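# Drop three balls evenly into a covered pivoting tray

## Task

A tray balanced on one pivot sits inside a transparent cover. Get a ball into each of its three seats, optionally by dropping them through the openings (chutes) in the cover's top. Release each ball only once its bottom is at or below the chute's rim, because releasing it higher can reduce or cancel credit. Load the tray so it never goes out of balance, or it tilts at once and the balls roll away. Arm bases (metres) and headings (degrees counter-clockwise from +x): arm1 at x=+0.21 y=-0.66 z=+0.82 facing +160; arm2 at x=-0.40 y=+0.39 z=+0.78 facing -94; arm3 at x=-0.77 y=-0.33 z=+0.80 facing +33. At the end, open the grippers and move the arms away; the result only counts if the balls stay seated without a robot holding them. Nothing may be knocked or carried out of the work area.

## Robot and tools

Robots: three identical i2rt Big YAM arms named arm1, arm2 and arm3. Each has six revolute joints, a two-finger gripper and a wrist camera that rides on top of the hand looking toward the fingertips when joints 1 and 6 are at 0 and the hand points straight ahead. The hand can reach roughly 1.0 m from the joint 1 axis. Two fixed room cameras exist: cam_high and cam_low. Wrist cameras are arm1_cam_wrist, arm2_cam_wrist, arm3_cam_wrist.

Frames: a single scene frame, origin on the floor, +z up. Base positions and headings are given in the task. 'hand' is the midpoint between the fingertips (URDF link pinch); its z axis runs along the fingers and the fingers open along its y axis. Poses in results are in the scene frame.

execute_actions(actions, cameras): actions is a list holding exactly one action or none. An action is an object keyed by robot name; under each name is a "joints" object. Each arm gets its own joints object, not one shared list. Values are absolute joint targets, not offsets, named by key: joint1_rad, joint2_rad, joint3_rad, joint4_rad, joint5_rad, joint6_rad (radians) and gripper_m (metres, fingertip gap). Ranges and done-tolerances: joint1_rad -2.879 to 2.879 (±0.045), rotation about the base, positive counter-clockwise from above, 0 extends along the base heading; joint2_rad 0 to 3.141 (±0.14), shoulder, 0 has the upper arm roughly level pointing back, increasing raises it up then forward; joint3_rad 0 to 3.019 (±0.09), elbow, 0 folded, increasing opens; joint4_rad -1.692 to 1.57 (±0.055), hand pitch, positive tilts fingers up; joint5_rad -1.57 to 1.57 (±0.03), sideways hand swing, positive toward the arm's right; joint6_rad -2.094 to 2.094 (±0.035), hand roll, positive clockwise viewed from behind; gripper_m 0 to 0.093 (±0.003). Any unknown key or out-of-range number rejects the whole call and nothing moves. All listed motions start together but may finish at different times; joints move at different speeds, so the hand can sweep a wide path between postures. Omitted joints or robots may still be driving toward earlier targets. cameras is an optional list of camera names (or "all"); omitted, null or ["all"] returns every camera, [] returns none; an unknown name rejects the call. An empty actions list just reports state and images. The pictures line lists the order of the returned images. Example action: {"arm1": {"joints": {"gripper_m": 0.05}}, "arm2": {"joints": {"joint1_rad": 0.3}}}.

wait(seconds): 0 to 10 s; commands nothing new and returns the same state and images as an empty action.

zoom_image(camera, region): enlarges part of a camera's most recent full image; region is [x0, y0, x1, y1] in pixels from the top-left, at most 504 by 504.

read_manual(section): returns URDF licence text only ("licences"); moves nothing.

finished_scene(scene): ends the given scene number permanently after the last command is held, and reports success; the next scene's task arrives in its result.

Result lines: joint_positions gives current joint values; hand gives the hand pose. joint_status tells how each commanded motion ended: reached target; "off_target" (stopped short and may still push); "contact_stop" or "time_out" (target dropped, joint holds where it stopped, though a timed-out joint may keep a nearby target and keep pushing, and will move there if freed); "not_followed" after a "joint command not followed" line with a cause, meaning a self/arm-clearance check withheld that arm's joint targets (its gripper target still runs, and the withheld targets may be retried on later actions). on_its_own lists what the robot is doing that this call did not command; "held at" is the held target, not the actual position. To relieve a pushing joint, command its reported position. Tiny target changes may not move a joint. Joint torques are raw drive outputs with per-arm offset, scale and noise, nonzero even in free air. If a stop is reported, later motion calls in the same reply are skipped.

Cautions: the arms keep pushing on contact and can press hard; sustained pushing or holding loads heats motors. A MOTOR HOT line appears from 85 °C; at 100 °C that arm's motors and gripper go limp until cooled (OVER-TEMPERATURE FAULT, joint_status shows limit_stop_at_motor_heat; resend targets afterward). Loaded joints sag. Robots don't coordinate: a stalled arm doesn't stop the others. A hard press between two robots ends the run in failure, and a hard hit may; no state line reports robot-robot contact, and the clearance check may act late and ignores fingers, gripper housings and wrist cameras. Object contact doesn't count as robot contact. Avoid dropping balls from above the chute rim, slamming, slips and hard pushes; keep the tray balanced so it doesn't tip, and don't knock anything out of the work area. Finish with grippers open and arms withdrawn. The robot holds its last command while you are composing replies.

Each tool is called after ">>>" as name(argument=value, ...), one argument or row to a line, values as JSON.

## Session

>>> execute_actions(
  actions=[],
)

Scene clock: 0.00 s.
Joint torques (N m, as the arm reports them, + toward a larger angle): no reading
arm1.joint_positions: joint1_rad=+0.805 joint2_rad=+0.433 joint3_rad=+1.454 joint4_rad=-1.397 joint5_rad=-0.050 joint6_rad=-0.019 gripper_m=+0.094
arm1.joint_status: not commanded
arm1.hand: x=+0.0933 y=-0.7362 z=+1.4007 quat_wxyz=(+0.137, +0.800, +0.216, -0.543) (m; scene frame)
arm2.joint_positions: joint1_rad=-0.238 joint2_rad=+0.297 joint3_rad=+1.391 joint4_rad=-1.590 joint5_rad=+0.045 joint6_rad=+0.439 gripper_m=+0.094
arm2.joint_status: not commanded
arm2.hand: x=-0.4322 y=+0.3224 z=+1.3135 quat_wxyz=(-0.374, -0.791, -0.334, +0.351) (m; scene frame)
arm3.joint_positions: joint1_rad=-0.684 joint2_rad=+0.589 joint3_rad=+1.386 joint4_rad=-1.619 joint5_rad=-0.225 joint6_rad=-0.516 gripper_m=+0.094
arm3.joint_status: not commanded
arm3.hand: x=-0.5863 y=-0.3138 z=+1.2931 quat_wxyz=(-0.374, +0.227, -0.899, +0.014) (m; scene frame)
pictures: arm1_cam_wrist, arm2_cam_wrist, arm3_cam_wrist, cam_high, cam_low
Images, in order (width x height): arm1_cam_wrist 672x504, arm2_cam_wrist 672x504, arm3_cam_wrist 672x504, cam_high 672x504, cam_low 672x504.

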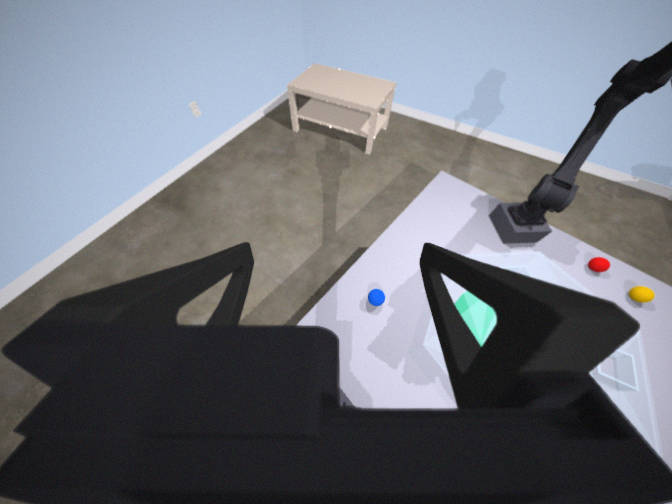

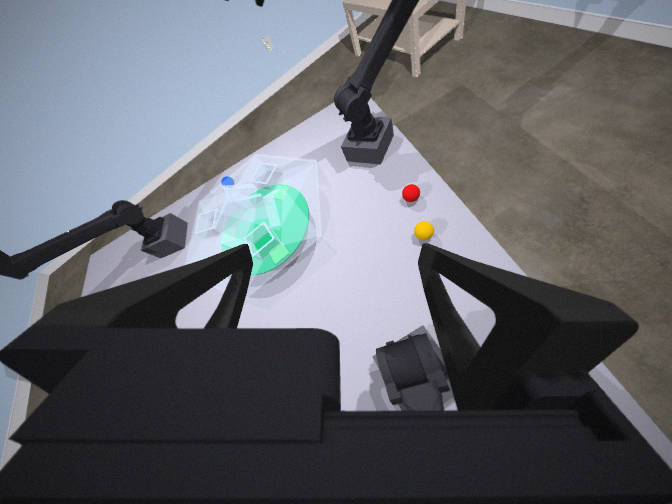

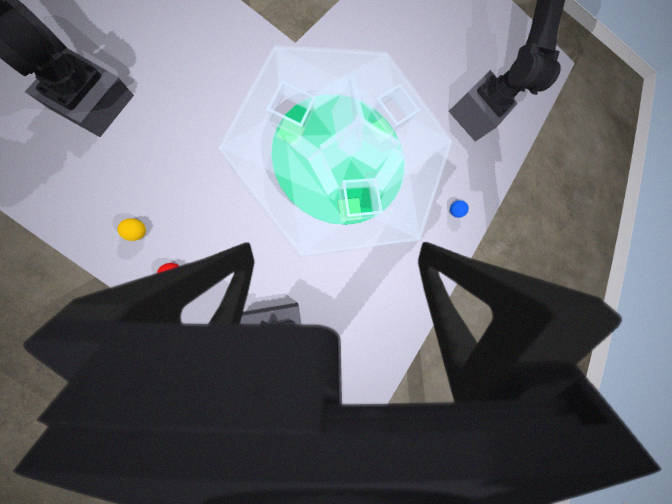

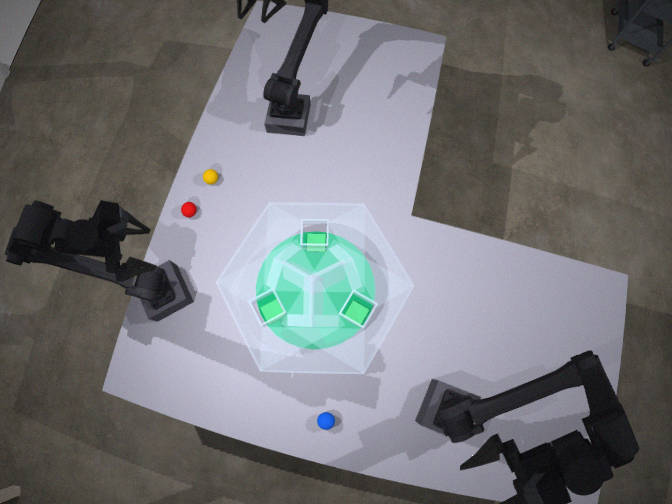

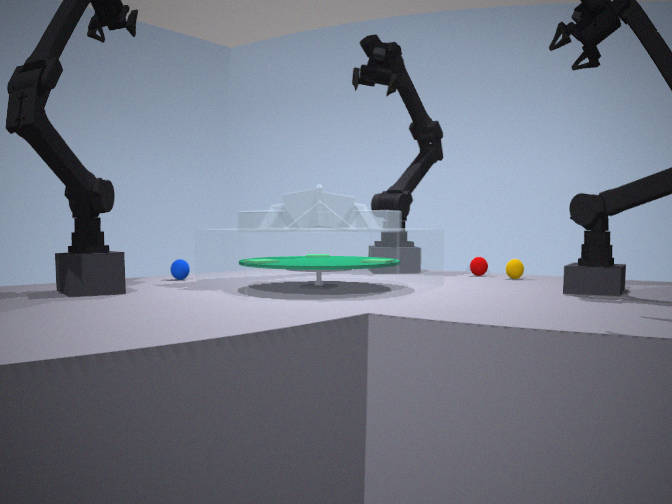

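>>> zoom_image(
  camera="cam_high",
  region=[200, 180, 440, 390],
)

>>> zoom_image(
  camera="cam_low",
  region=[160, 160, 540, 320],
)

Region (200, 180, 440, 390) of cam_high's 672x504 image, scaled by 2.100, with more detail than that image has; it fills the top 441 rows of this view, and the rest is white.

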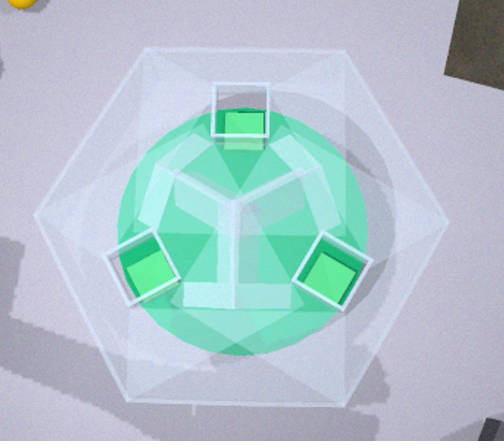

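Region (160, 160, 540, 320) of cam_low's 672x504 image, scaled by 1.326, with more detail than that image has; it fills the top 212 rows of this view, and the rest is white.

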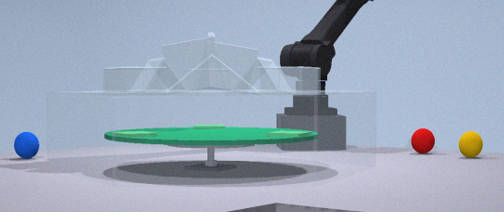

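>>> execute_actions(
  actions=[
    {"arm1":{"joints":{"joint1_rad":0.606,"joint2_rad":1.533,"joint3_rad":1.046,"joint4_rad":-1.084,"joint5_rad":0,"joint6_rad":0}},"arm3":{"joints":{"joint1_rad":0.805,"joint2_rad":1.2,"joint3_rad":0.85,"joint4_rad":-1.22,"joint5_rad":0,"joint6_rad":0}},"arm2":{"joints":{"joint1_rad":-0.662,"joint5_rad":0,"joint6_rad":0}}},
  ],
)

Scene clock: 9.33 s.
Joint torques (N m, as the arm reports them, + toward a larger angle): arm1=[-1.54 -9.81  7.93  0.49 -0.02  0.17] | arm2=[-0.97  9.64  7.13  2.13 -0.06 -0.06] | arm3=[ 0.25 -7.75  8.19  0.49  0.17  0.13]
arm1.joint_positions: joint1_rad=+0.616 joint2_rad=+1.536 joint3_rad=+1.044 joint4_rad=-1.092 joint5_rad=-0.002 joint6_rad=-0.015 gripper_m=+0.094
arm1.joint_status: all done
arm1.hand: x=-0.1861 y=-0.7713 z=+0.8995 quat_wxyz=(-0.008, +0.989, +0.144, +0.006) (m; scene frame)
arm2.joint_positions: joint1_rad=-0.655 joint2_rad=+0.297 joint3_rad=+1.391 joint4_rad=-1.590 joint5_rad=+0.003 joint6_rad=+0.014 gripper_m=+0.094
arm2.joint_status: all done
arm2.hand: x=-0.4509 y=+0.3349 z=+1.3134 quat_wxyz=(-0.214, -0.786, -0.347, +0.465) (m; scene frame)
arm3.joint_positions: joint1_rad=+0.801 joint2_rad=+1.218 joint3_rad=+0.832 joint4_rad=-1.230 joint5_rad=-0.001 joint6_rad=-0.008 gripper_m=+0.094
arm3.joint_status: all done
arm3.hand: x=-0.7091 y=-0.0425 z=+0.9187 quat_wxyz=(+0.022, +0.637, -0.771, +0.014) (m; scene frame)
pictures: arm1_cam_wrist, arm2_cam_wrist, arm3_cam_wrist, cam_high, cam_low
Images, in order (width x height): arm1_cam_wrist 672x504, arm2_cam_wrist 672x504, arm3_cam_wrist 672x504, cam_high 672x504, cam_low 672x504.

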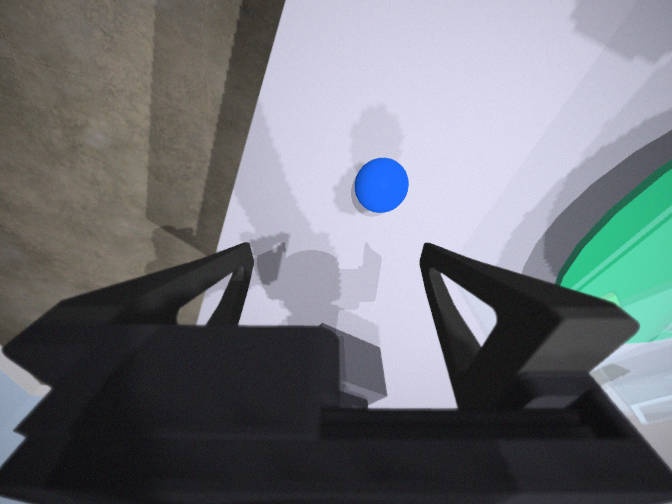

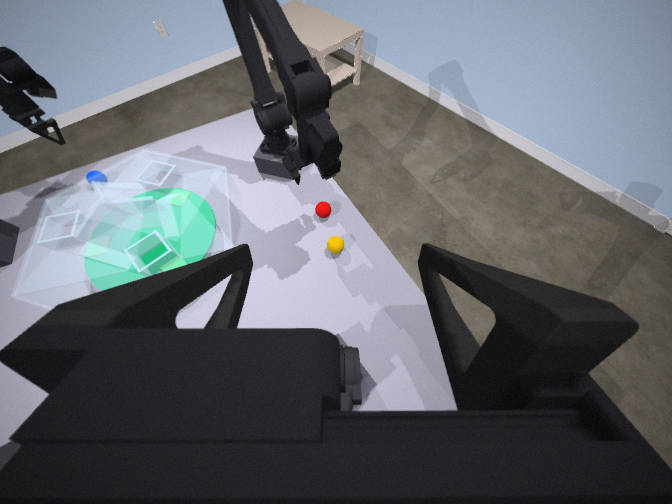

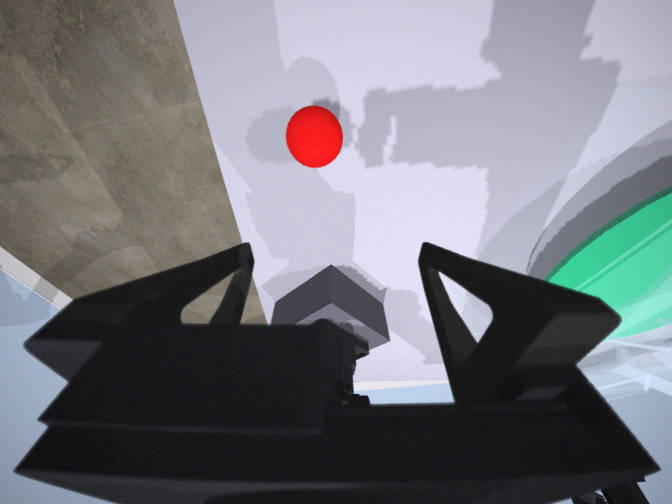

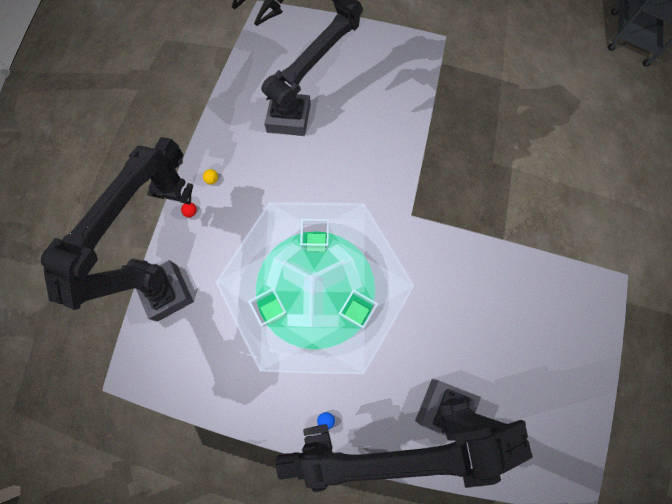

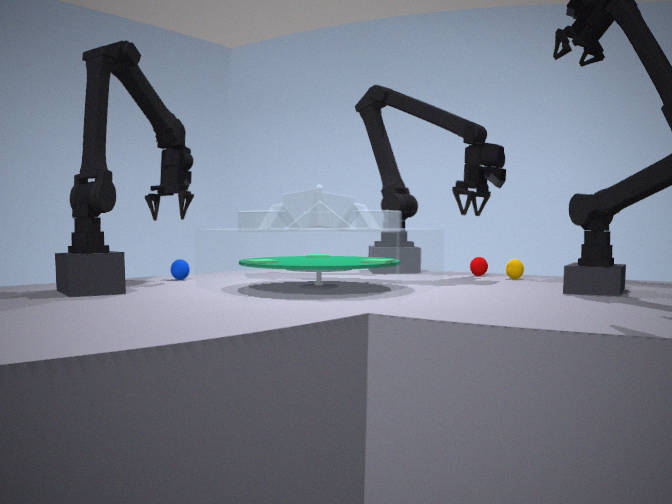

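>>> execute_actions(
  actions=[
    {"arm1":{"joints":{"joint1_rad":0.51,"joint2_rad":1.647,"joint3_rad":0.902,"joint4_rad":-0.826}},"arm3":{"joints":{"joint1_rad":0.87,"joint2_rad":1.436,"joint3_rad":0.698,"joint4_rad":-0.833}}},
  ],
  cameras=["arm1_cam_wrist","arm3_cam_wrist","cam_low"],
)

Scene clock: 13.80 s.
Joint torques (N m, as the arm reports them, + toward a larger angle): arm1=[ -0.47 -10.48   6.79   0.56  -0.07   0.16] | arm2=[-0.9   9.52  7.14  2.13 -0.07 -0.07] | arm3=[ 0.41 -9.03  6.34  0.8   0.12  0.09]
arm1.joint_positions: joint1_rad=+0.506 joint2_rad=+1.657 joint3_rad=+0.897 joint4_rad=-0.836 joint5_rad=-0.001 joint6_rad=-0.015 gripper_m=+0.094
arm1.joint_status: all done
arm1.hand: x=-0.1790 y=-0.7229 z=+0.8080 quat_wxyz=(-0.009, +0.996, +0.089, +0.012) (m; scene frame)
arm2.joint_positions: joint1_rad=-0.655 joint2_rad=+0.297 joint3_rad=+1.391 joint4_rad=-1.590 joint5_rad=+0.003 joint6_rad=+0.014 gripper_m=+0.094
arm2.joint_status: not commanded
arm2.hand: x=-0.4509 y=+0.3349 z=+1.3134 quat_wxyz=(-0.214, -0.786, -0.347, +0.465) (m; scene frame)
arm3.joint_positions: joint1_rad=+0.866 joint2_rad=+1.454 joint3_rad=+0.681 joint4_rad=-0.848 joint5_rad=-0.001 joint6_rad=-0.007 gripper_m=+0.094
arm3.joint_status: all done
arm3.hand: x=-0.7277 y=-0.0311 z=+0.8012 quat_wxyz=(+0.023, +0.661, -0.750, +0.016) (m; scene frame)
pictures: arm1_cam_wrist, arm3_cam_wrist, cam_low
Images, in order (width x height): arm1_cam_wrist 672x504, arm3_cam_wrist 672x504, cam_low 672x504.

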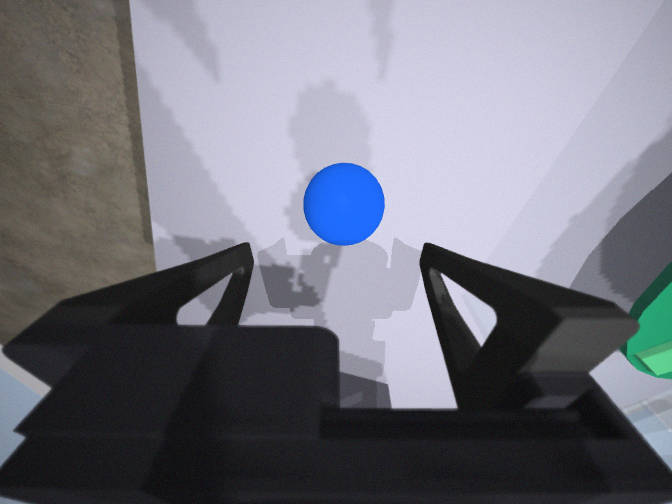

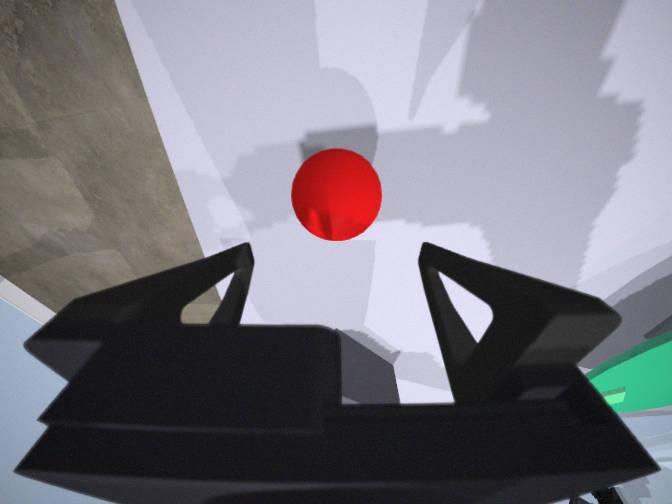

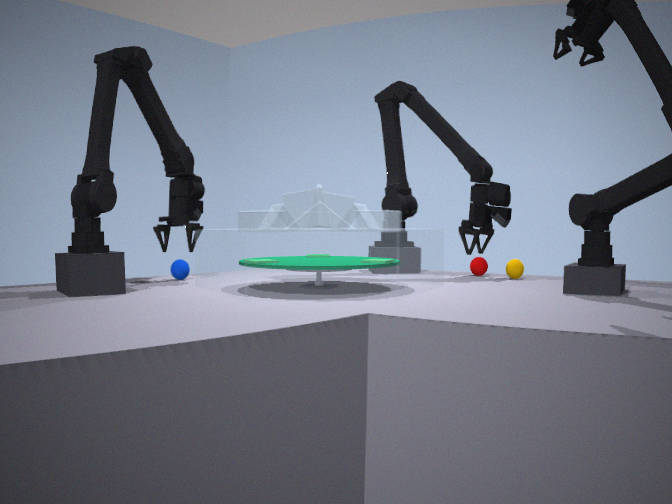

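>>> execute_actions(
  actions=[
    {"arm1":{"joints":{"joint1_rad":0.495,"joint2_rad":1.75,"joint3_rad":0.862,"joint4_rad":-0.66}},"arm3":{"joints":{"joint2_rad":1.54,"joint3_rad":0.663,"joint4_rad":-0.644}}},
  ],
  cameras=["arm1_cam_wrist","arm3_cam_wrist","cam_low"],
)

Scene clock: 17.17 s.
Joint torques (N m, as the arm reports them, + toward a larger angle): arm1=[ -1.55 -10.97   5.12   0.65  -0.07   0.16] | arm2=[-0.85  9.56  7.12  2.15 -0.05 -0.06] | arm3=[ 1.1  -8.73  4.88  0.95  0.12  0.16]
arm1.joint_positions: joint1_rad=+0.506 joint2_rad=+1.760 joint3_rad=+0.867 joint4_rad=-0.671 joint5_rad=-0.001 joint6_rad=-0.015 gripper_m=+0.094
arm1.joint_status: all done
arm1.hand: x=-0.1875 y=-0.7236 z=+0.7616 quat_wxyz=(-0.008, +0.996, +0.090, -0.004) (m; scene frame)
arm2.joint_positions: joint1_rad=-0.655 joint2_rad=+0.297 joint3_rad=+1.391 joint4_rad=-1.590 joint5_rad=+0.003 joint6_rad=+0.014 gripper_m=+0.094
arm2.joint_status: not commanded
arm2.hand: x=-0.4509 y=+0.3349 z=+1.3134 quat_wxyz=(-0.214, -0.786, -0.347, +0.465) (m; scene frame)
arm3.joint_positions: joint1_rad=+0.866 joint2_rad=+1.542 joint3_rad=+0.659 joint4_rad=-0.660 joint5_rad=-0.001 joint6_rad=-0.007 gripper_m=+0.094
arm3.joint_status: all done
arm3.hand: x=-0.7250 y=-0.0097 z=+0.7688 quat_wxyz=(-0.006, +0.661, -0.750, -0.009) (m; scene frame)
pictures: arm1_cam_wrist, arm3_cam_wrist, cam_low
Images, in order (width x height): arm1_cam_wrist 672x504, arm3_cam_wrist 672x504, cam_low 672x504.

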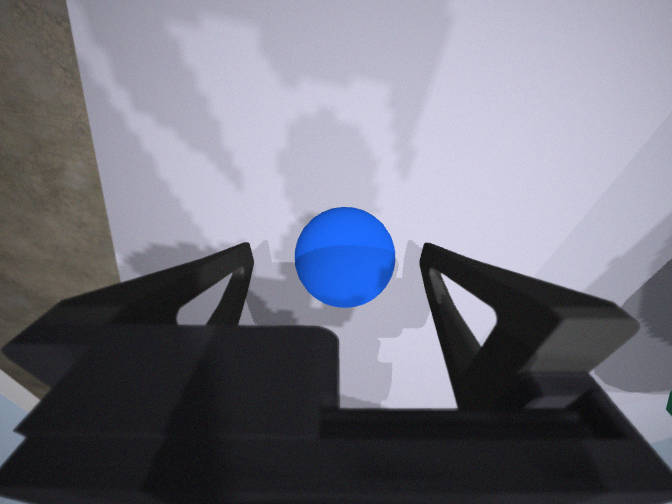

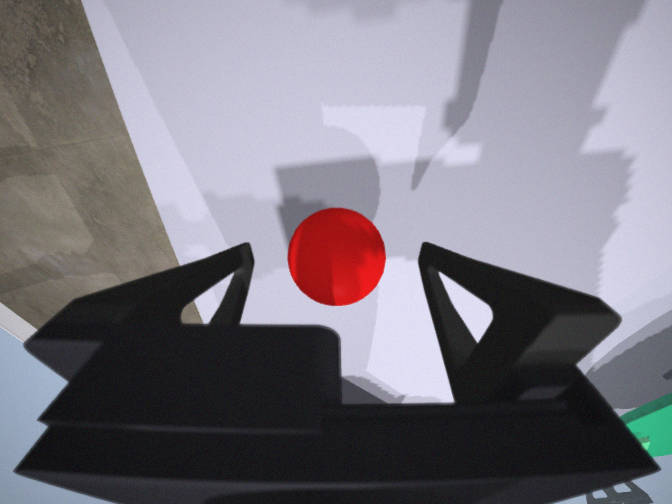

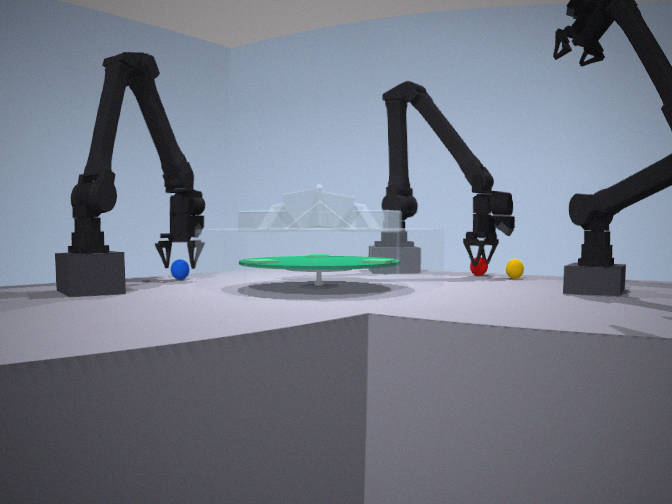

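>>> execute_actions(
  actions=[
    {"arm1":{"joints":{"joint2_rad":1.785}},"arm3":{"joints":{"joint2_rad":1.585}}},
  ],
  cameras=[],
)

>>> execute_actions(
  actions=[
    {"arm1":{"joints":{"gripper_m":0.04}},"arm3":{"joints":{"gripper_m":0.04}}},
  ],
  cameras=["arm1_cam_wrist","arm3_cam_wrist"],
)

Scene clock: 19.13 s.
Joint torques (N m, as the arm reports them, + toward a larger angle): arm1=[-1.59 -9.85  5.05  0.62 -0.08  0.16] | arm2=[-0.85  9.57  7.17  2.17 -0.07 -0.07] | arm3=[ 0.98 -7.75  4.67  0.69  0.15  0.13]
arm1.joint_positions: joint1_rad=+0.506 joint2_rad=+1.777 joint3_rad=+0.867 joint4_rad=-0.671 joint5_rad=-0.001 joint6_rad=-0.015 gripper_m=+0.094
arm1.joint_status: all done
arm1.hand: x=-0.1845 y=-0.7229 z=+0.7551 quat_wxyz=(-0.008, +0.996, +0.089, +0.004) (m; scene frame)
arm2.joint_positions: joint1_rad=-0.655 joint2_rad=+0.297 joint3_rad=+1.391 joint4_rad=-1.590 joint5_rad=+0.003 joint6_rad=+0.014 gripper_m=+0.094
arm2.joint_status: not commanded
arm2.hand: x=-0.4509 y=+0.3349 z=+1.3134 quat_wxyz=(-0.214, -0.786, -0.347, +0.465) (m; scene frame)
arm3.joint_positions: joint1_rad=+0.866 joint2_rad=+1.578 joint3_rad=+0.659 joint4_rad=-0.660 joint5_rad=-0.001 joint6_rad=-0.007 gripper_m=+0.094
arm3.joint_status: all done
arm3.hand: x=-0.7259 y=-0.0156 z=+0.7580 quat_wxyz=(+0.008, +0.661, -0.750, +0.002) (m; scene frame)
pictures: none
No camera images: the call's "cameras" was empty. Leave "cameras" out to get every camera's image.

Scene clock: 19.73 s.
Joint torques (N m, as the arm reports them, + toward a larger angle): arm1=[-1.51 -9.94  5.03  0.56 -0.09  0.16] | arm2=[-0.88  9.47  7.13  2.15 -0.06 -0.07] | arm3=[ 0.73 -8.01  4.64  0.71  0.11  0.1 ]
arm1.joint_positions: joint1_rad=+0.505 joint2_rad=+1.777 joint3_rad=+0.867 joint4_rad=-0.669 joint5_rad=+0.000 joint6_rad=-0.014 gripper_m=+0.055
arm1.joint_status: gripper_m off_target (ended at +0.055, target +0.040)
arm1.hand: x=-0.1847 y=-0.7226 z=+0.7550 quat_wxyz=(-0.009, +0.996, +0.089, +0.004) (m; scene frame)
arm2.joint_positions: joint1_rad=-0.655 joint2_rad=+0.297 joint3_rad=+1.391 joint4_rad=-1.590 joint5_rad=+0.003 joint6_rad=+0.014 gripper_m=+0.094
arm2.joint_status: not commanded
arm2.hand: x=-0.4509 y=+0.3349 z=+1.3134 quat_wxyz=(-0.214, -0.786, -0.347, +0.465) (m; scene frame)
arm3.joint_positions: joint1_rad=+0.866 joint2_rad=+1.578 joint3_rad=+0.659 joint4_rad=-0.659 joint5_rad=-0.001 joint6_rad=-0.007 gripper_m=+0.055
arm3.joint_status: gripper_m off_target (ended at +0.055, target +0.040)
arm3.hand: x=-0.7258 y=-0.0154 z=+0.7580 quat_wxyz=(+0.007, +0.661, -0.750, +0.002) (m; scene frame)
pictures: arm1_cam_wrist, arm3_cam_wrist
Images, in order (width x height): arm1_cam_wrist 672x504, arm3_cam_wrist 672x504.

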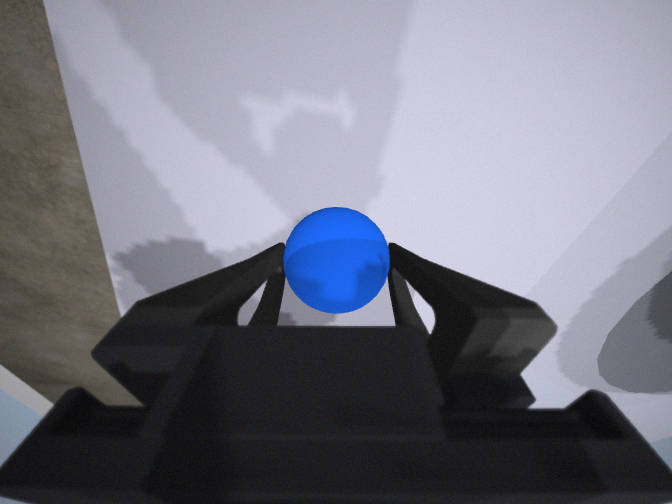

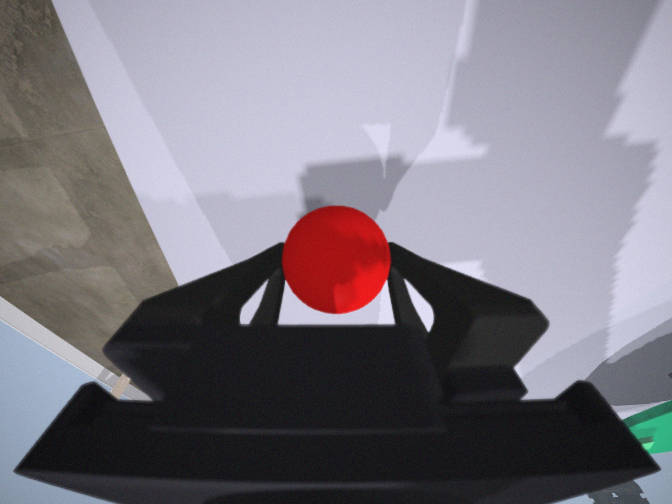

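>>> execute_actions(
  actions=[
    {"arm1":{"joints":{"joint2_rad":1.59,"joint3_rad":1.41,"joint4_rad":-1.37,"joint6_rad":1.17}},"arm3":{"joints":{"joint2_rad":1.125,"joint3_rad":0.99,"joint4_rad":-1.42,"joint6_rad":0.91}}},
  ],
  cameras=[],
)

>>> execute_actions(
  actions=[
    {"arm1":{"joints":{"joint1_rad":-0.487}},"arm3":{"joints":{"joint1_rad":-0.63,"joint2_rad":1.31,"joint3_rad":1.15,"joint4_rad":-1.39}}},
  ],
)

Scene clock: 26.27 s.
Joint torques (N m, as the arm reports them, + toward a larger angle): arm1=[ -1.54 -11.29  12.21  -0.22  -0.01   0.18] | arm2=[-0.97  9.5   7.18  2.14 -0.06 -0.06] | arm3=[ 0.57 -5.44  8.46 -0.34  0.18  0.13]
arm1.joint_positions: joint1_rad=+0.505 joint2_rad=+1.592 joint3_rad=+1.361 joint4_rad=-1.361 joint5_rad=+0.000 joint6_rad=+1.154 gripper_m=+0.055
arm1.joint_status: all done
arm1.hand: x=-0.2493 y=-0.7373 z=+0.9894 quat_wxyz=(-0.013, +0.880, -0.475, +0.003) (m; scene frame)
arm2.joint_positions: joint1_rad=-0.655 joint2_rad=+0.297 joint3_rad=+1.391 joint4_rad=-1.590 joint5_rad=+0.003 joint6_rad=+0.014 gripper_m=+0.094
arm2.joint_status: not commanded
arm2.hand: x=-0.4509 y=+0.3349 z=+1.3134 quat_wxyz=(-0.214, -0.786, -0.347, +0.465) (m; scene frame)
arm3.joint_positions: joint1_rad=+0.866 joint2_rad=+1.126 joint3_rad=+0.975 joint4_rad=-1.406 joint5_rad=-0.001 joint6_rad=+0.903 gripper_m=+0.055
arm3.joint_status: all done
arm3.hand: x=-0.7271 y=-0.0350 z=+0.9972 quat_wxyz=(+0.001, +0.265, -0.964, -0.005) (m; scene frame)
pictures: none
No camera images: the call's "cameras" was empty. Leave "cameras" out to get every camera's image.

Scene clock: 28.00 s.
Joint torques (N m, as the arm reports them, + toward a larger angle): arm1=[ -0.61 -11.64  12.25  -0.2   -0.07   0.17] | arm2=[-0.76  9.42  7.2   2.15 -0.06 -0.08] | arm3=[  0.87 -10.32  10.5    0.21   0.17   0.13]
arm1.joint_positions: joint1_rad=-0.488 joint2_rad=+1.598 joint3_rad=+1.361 joint4_rad=-1.361 joint5_rad=+0.001 joint6_rad=+1.155 gripper_m=+0.055
arm1.joint_status: all done
arm1.hand: x=-0.1042 y=-0.3187 z=+0.9933 quat_wxyz=(-0.006, +0.546, -0.837, +0.006) (m; scene frame)
arm2.joint_positions: joint1_rad=-0.655 joint2_rad=+0.297 joint3_rad=+1.391 joint4_rad=-1.590 joint5_rad=+0.003 joint6_rad=+0.014 gripper_m=+0.094
arm2.joint_status: not commanded
arm2.hand: x=-0.4509 y=+0.3349 z=+1.3134 quat_wxyz=(-0.214, -0.786, -0.347, +0.465) (m; scene frame)
arm3.joint_positions: joint1_rad=-0.630 joint2_rad=+1.329 joint3_rad=+1.106 joint4_rad=-1.395 joint5_rad=+0.000 joint6_rad=+0.904 gripper_m=+0.055
arm3.joint_status: all done
arm3.hand: x=-0.4099 y=-0.3545 z=+0.9833 quat_wxyz=(+0.023, -0.462, -0.886, +0.013) (m; scene frame)
pictures: arm1_cam_wrist, arm2_cam_wrist, arm3_cam_wrist, cam_high, cam_low
Images, in order (width x height): arm1_cam_wrist 672x504, arm2_cam_wrist 672x504, arm3_cam_wrist 672x504, cam_high 672x504, cam_low 672x504.

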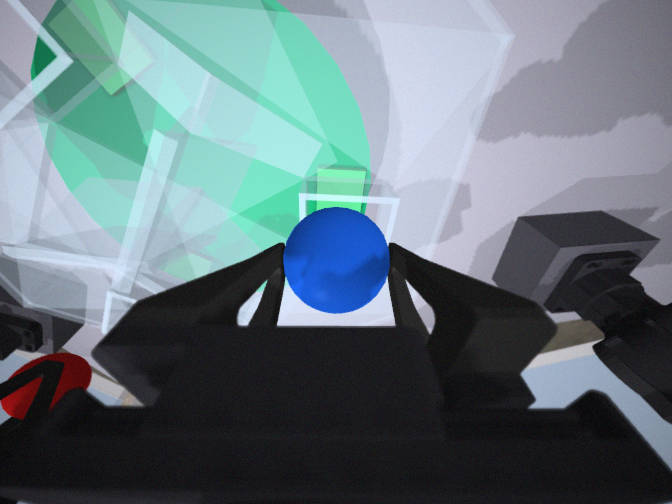

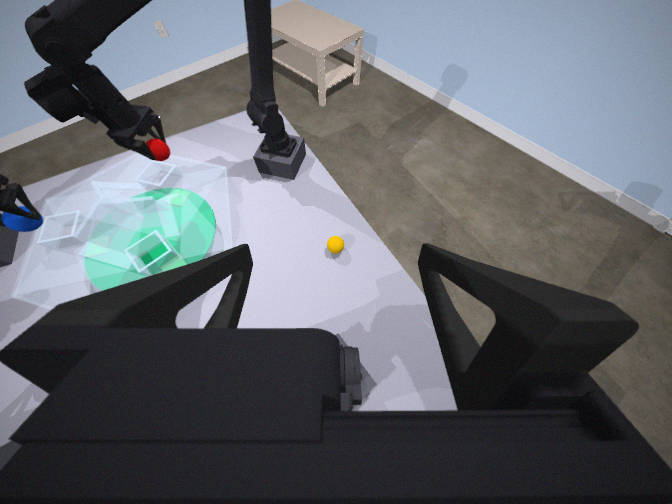

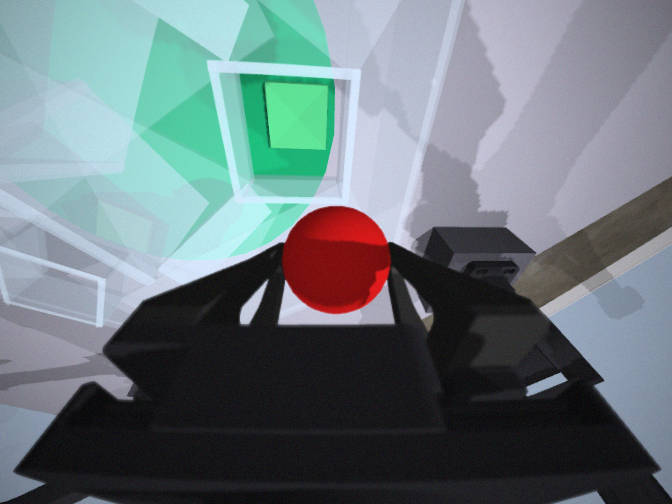

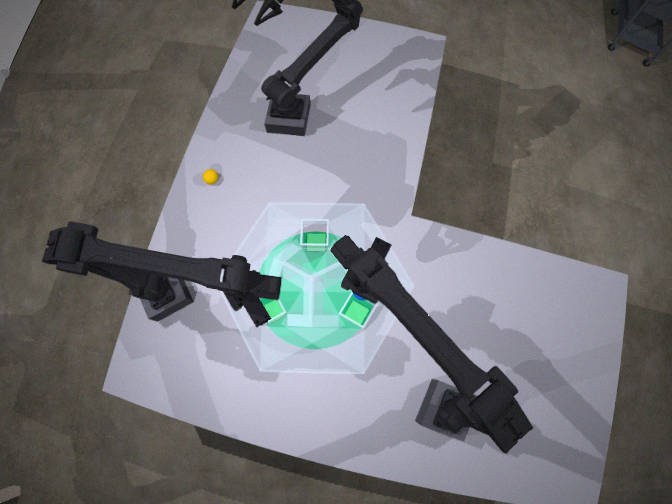

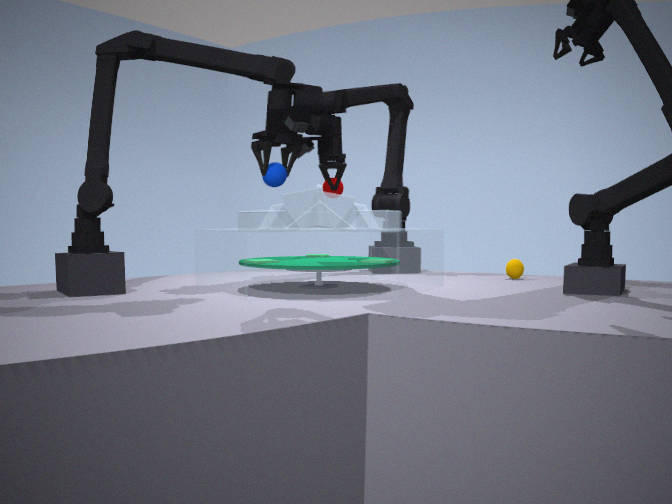

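>>> execute_actions(
  actions=[
    {"arm1":{"joints":{"joint1_rad":-0.404,"joint2_rad":1.518,"joint3_rad":1.235,"joint4_rad":-1.281,"joint6_rad":1.25}},"arm3":{"joints":{"joint1_rad":-0.66,"joint2_rad":1.425,"joint3_rad":1.22,"joint4_rad":-1.305}},"arm2":{"joints":{"joint1_rad":-0.70,"joint2_rad":1.50,"joint3_rad":0.895,"joint4_rad":-0.935}}},
  ],
)

Scene clock: 35.20 s.
Joint torques (N m, as the arm reports them, + toward a larger angle): arm1=[ -1.04 -10.54   8.38   0.56   0.     0.18] | arm2=[ -0.95 -10.81   7.99   0.96  -0.06  -0.07] | arm3=[ -0.75 -10.9   10.32   0.58   0.16   0.11]
arm1.joint_positions: joint1_rad=-0.399 joint2_rad=+1.524 joint3_rad=+1.235 joint4_rad=-1.291 joint5_rad=-0.001 joint6_rad=+1.234 gripper_m=+0.055
arm1.joint_status: all done
arm1.hand: x=-0.1125 y=-0.3673 z=+0.9784 quat_wxyz=(-0.004, +0.551, -0.835, -0.003) (m; scene frame)
arm2.joint_positions: joint1_rad=-0.692 joint2_rad=+1.501 joint3_rad=+0.892 joint4_rad=-0.946 joint5_rad=+0.003 joint6_rad=+0.014 gripper_m=+0.094
arm2.joint_status: all done
arm2.hand: x=-0.6648 y=+0.1108 z=+0.8341 quat_wxyz=(-0.003, -0.921, -0.389, +0.008) (m; scene frame)
arm3.joint_positions: joint1_rad=-0.652 joint2_rad=+1.436 joint3_rad=+1.178 joint4_rad=-1.316 joint5_rad=+0.000 joint6_rad=+0.904 gripper_m=+0.055
arm3.joint_status: all done
arm3.hand: x=-0.3619 y=-0.3665 z=+0.9701 quat_wxyz=(+0.003, -0.472, -0.882, +0.004) (m; scene frame)
pictures: arm1_cam_wrist, arm2_cam_wrist, arm3_cam_wrist, cam_high, cam_low
Images, in order (width x height): arm1_cam_wrist 672x504, arm2_cam_wrist 672x504, arm3_cam_wrist 672x504, cam_high 672x504, cam_low 672x504.

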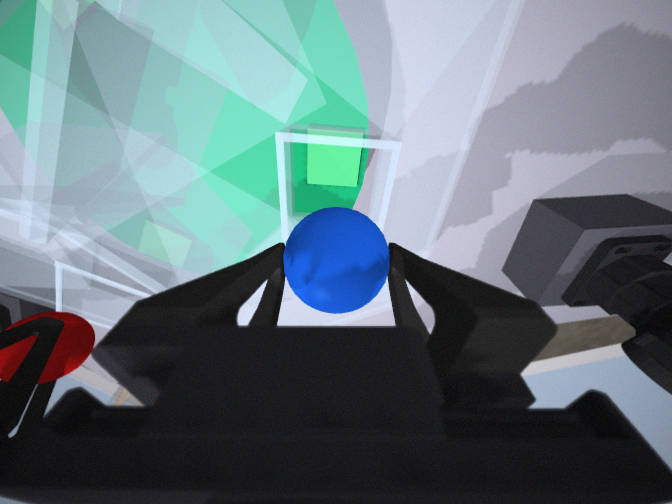

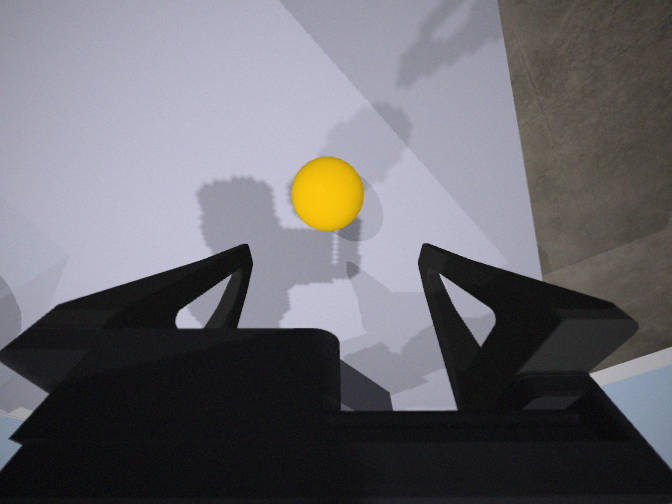

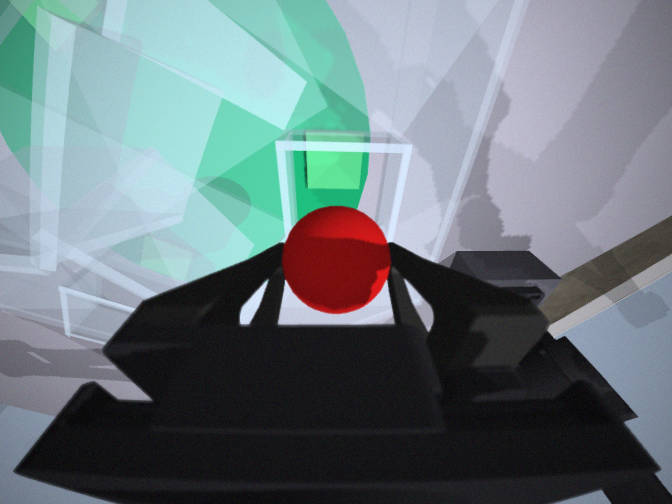

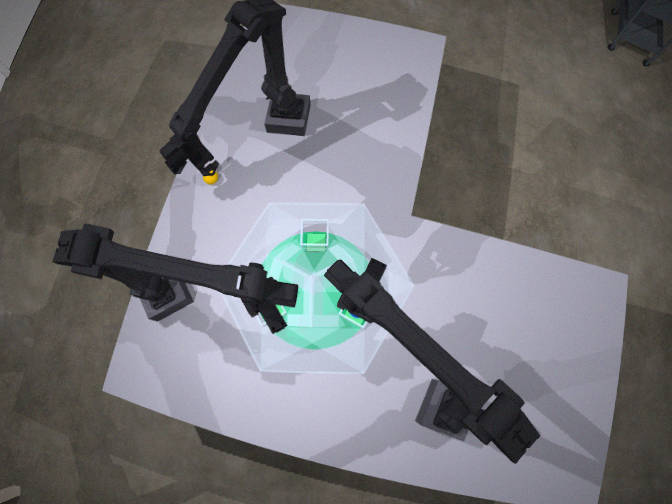

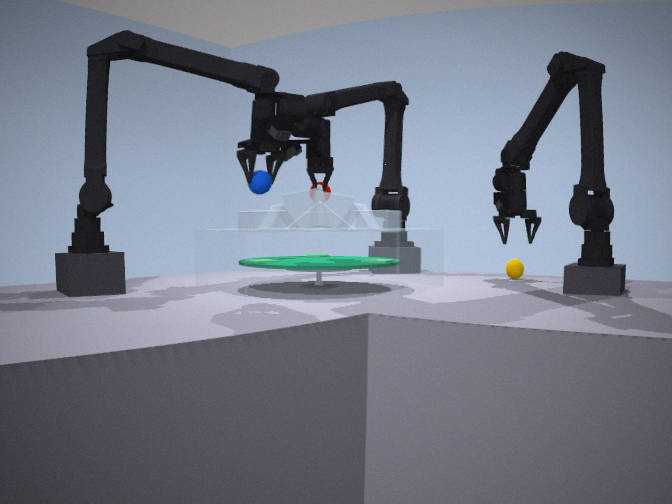

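>>> execute_actions(
  actions=[
    {"arm2":{"joints":{"joint1_rad":-0.665,"joint2_rad":1.652,"joint3_rad":0.822,"joint4_rad":-0.73}}},
  ],
  cameras=["arm2_cam_wrist"],
)

Scene clock: 37.90 s.
Joint torques (N m, as the arm reports them, + toward a larger angle): arm1=[ -1.02 -10.35   8.37   0.54   0.     0.17] | arm2=[  0.28 -12.28   6.57   0.91  -0.05  -0.05] | arm3=[  0.26 -10.56  10.37   0.56   0.15   0.1 ]
arm1.joint_positions: joint1_rad=-0.399 joint2_rad=+1.524 joint3_rad=+1.235 joint4_rad=-1.291 joint5_rad=-0.001 joint6_rad=+1.234 gripper_m=+0.055
arm1.joint_status: not commanded
arm1.hand: x=-0.1125 y=-0.3673 z=+0.9784 quat_wxyz=(-0.004, +0.551, -0.835, -0.003) (m; scene frame)
arm2.joint_positions: joint1_rad=-0.674 joint2_rad=+1.660 joint3_rad=+0.818 joint4_rad=-0.742 joint5_rad=+0.003 joint6_rad=+0.014 gripper_m=+0.094
arm2.joint_status: all done
arm2.hand: x=-0.6556 y=+0.1102 z=+0.7564 quat_wxyz=(+0.002, -0.918, -0.397, -0.005) (m; scene frame)
arm3.joint_positions: joint1_rad=-0.652 joint2_rad=+1.436 joint3_rad=+1.178 joint4_rad=-1.316 joint5_rad=+0.000 joint6_rad=+0.904 gripper_m=+0.055
arm3.joint_status: not commanded
arm3.hand: x=-0.3619 y=-0.3665 z=+0.9701 quat_wxyz=(+0.003, -0.472, -0.882, +0.004) (m; scene frame)
pictures: arm2_cam_wrist
Images, in order (width x height): arm2_cam_wrist 672x504.

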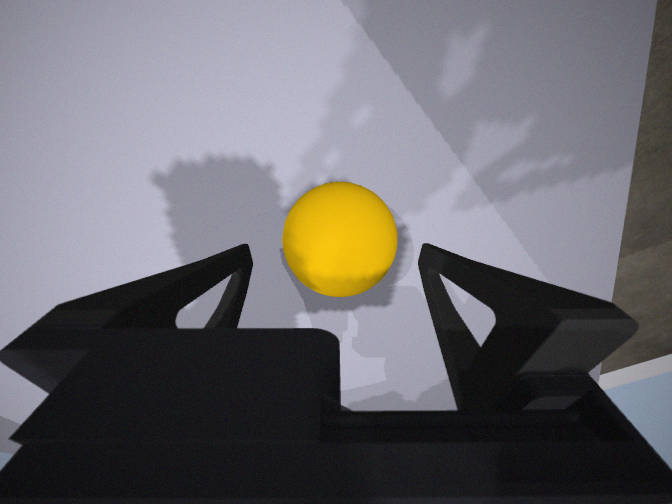

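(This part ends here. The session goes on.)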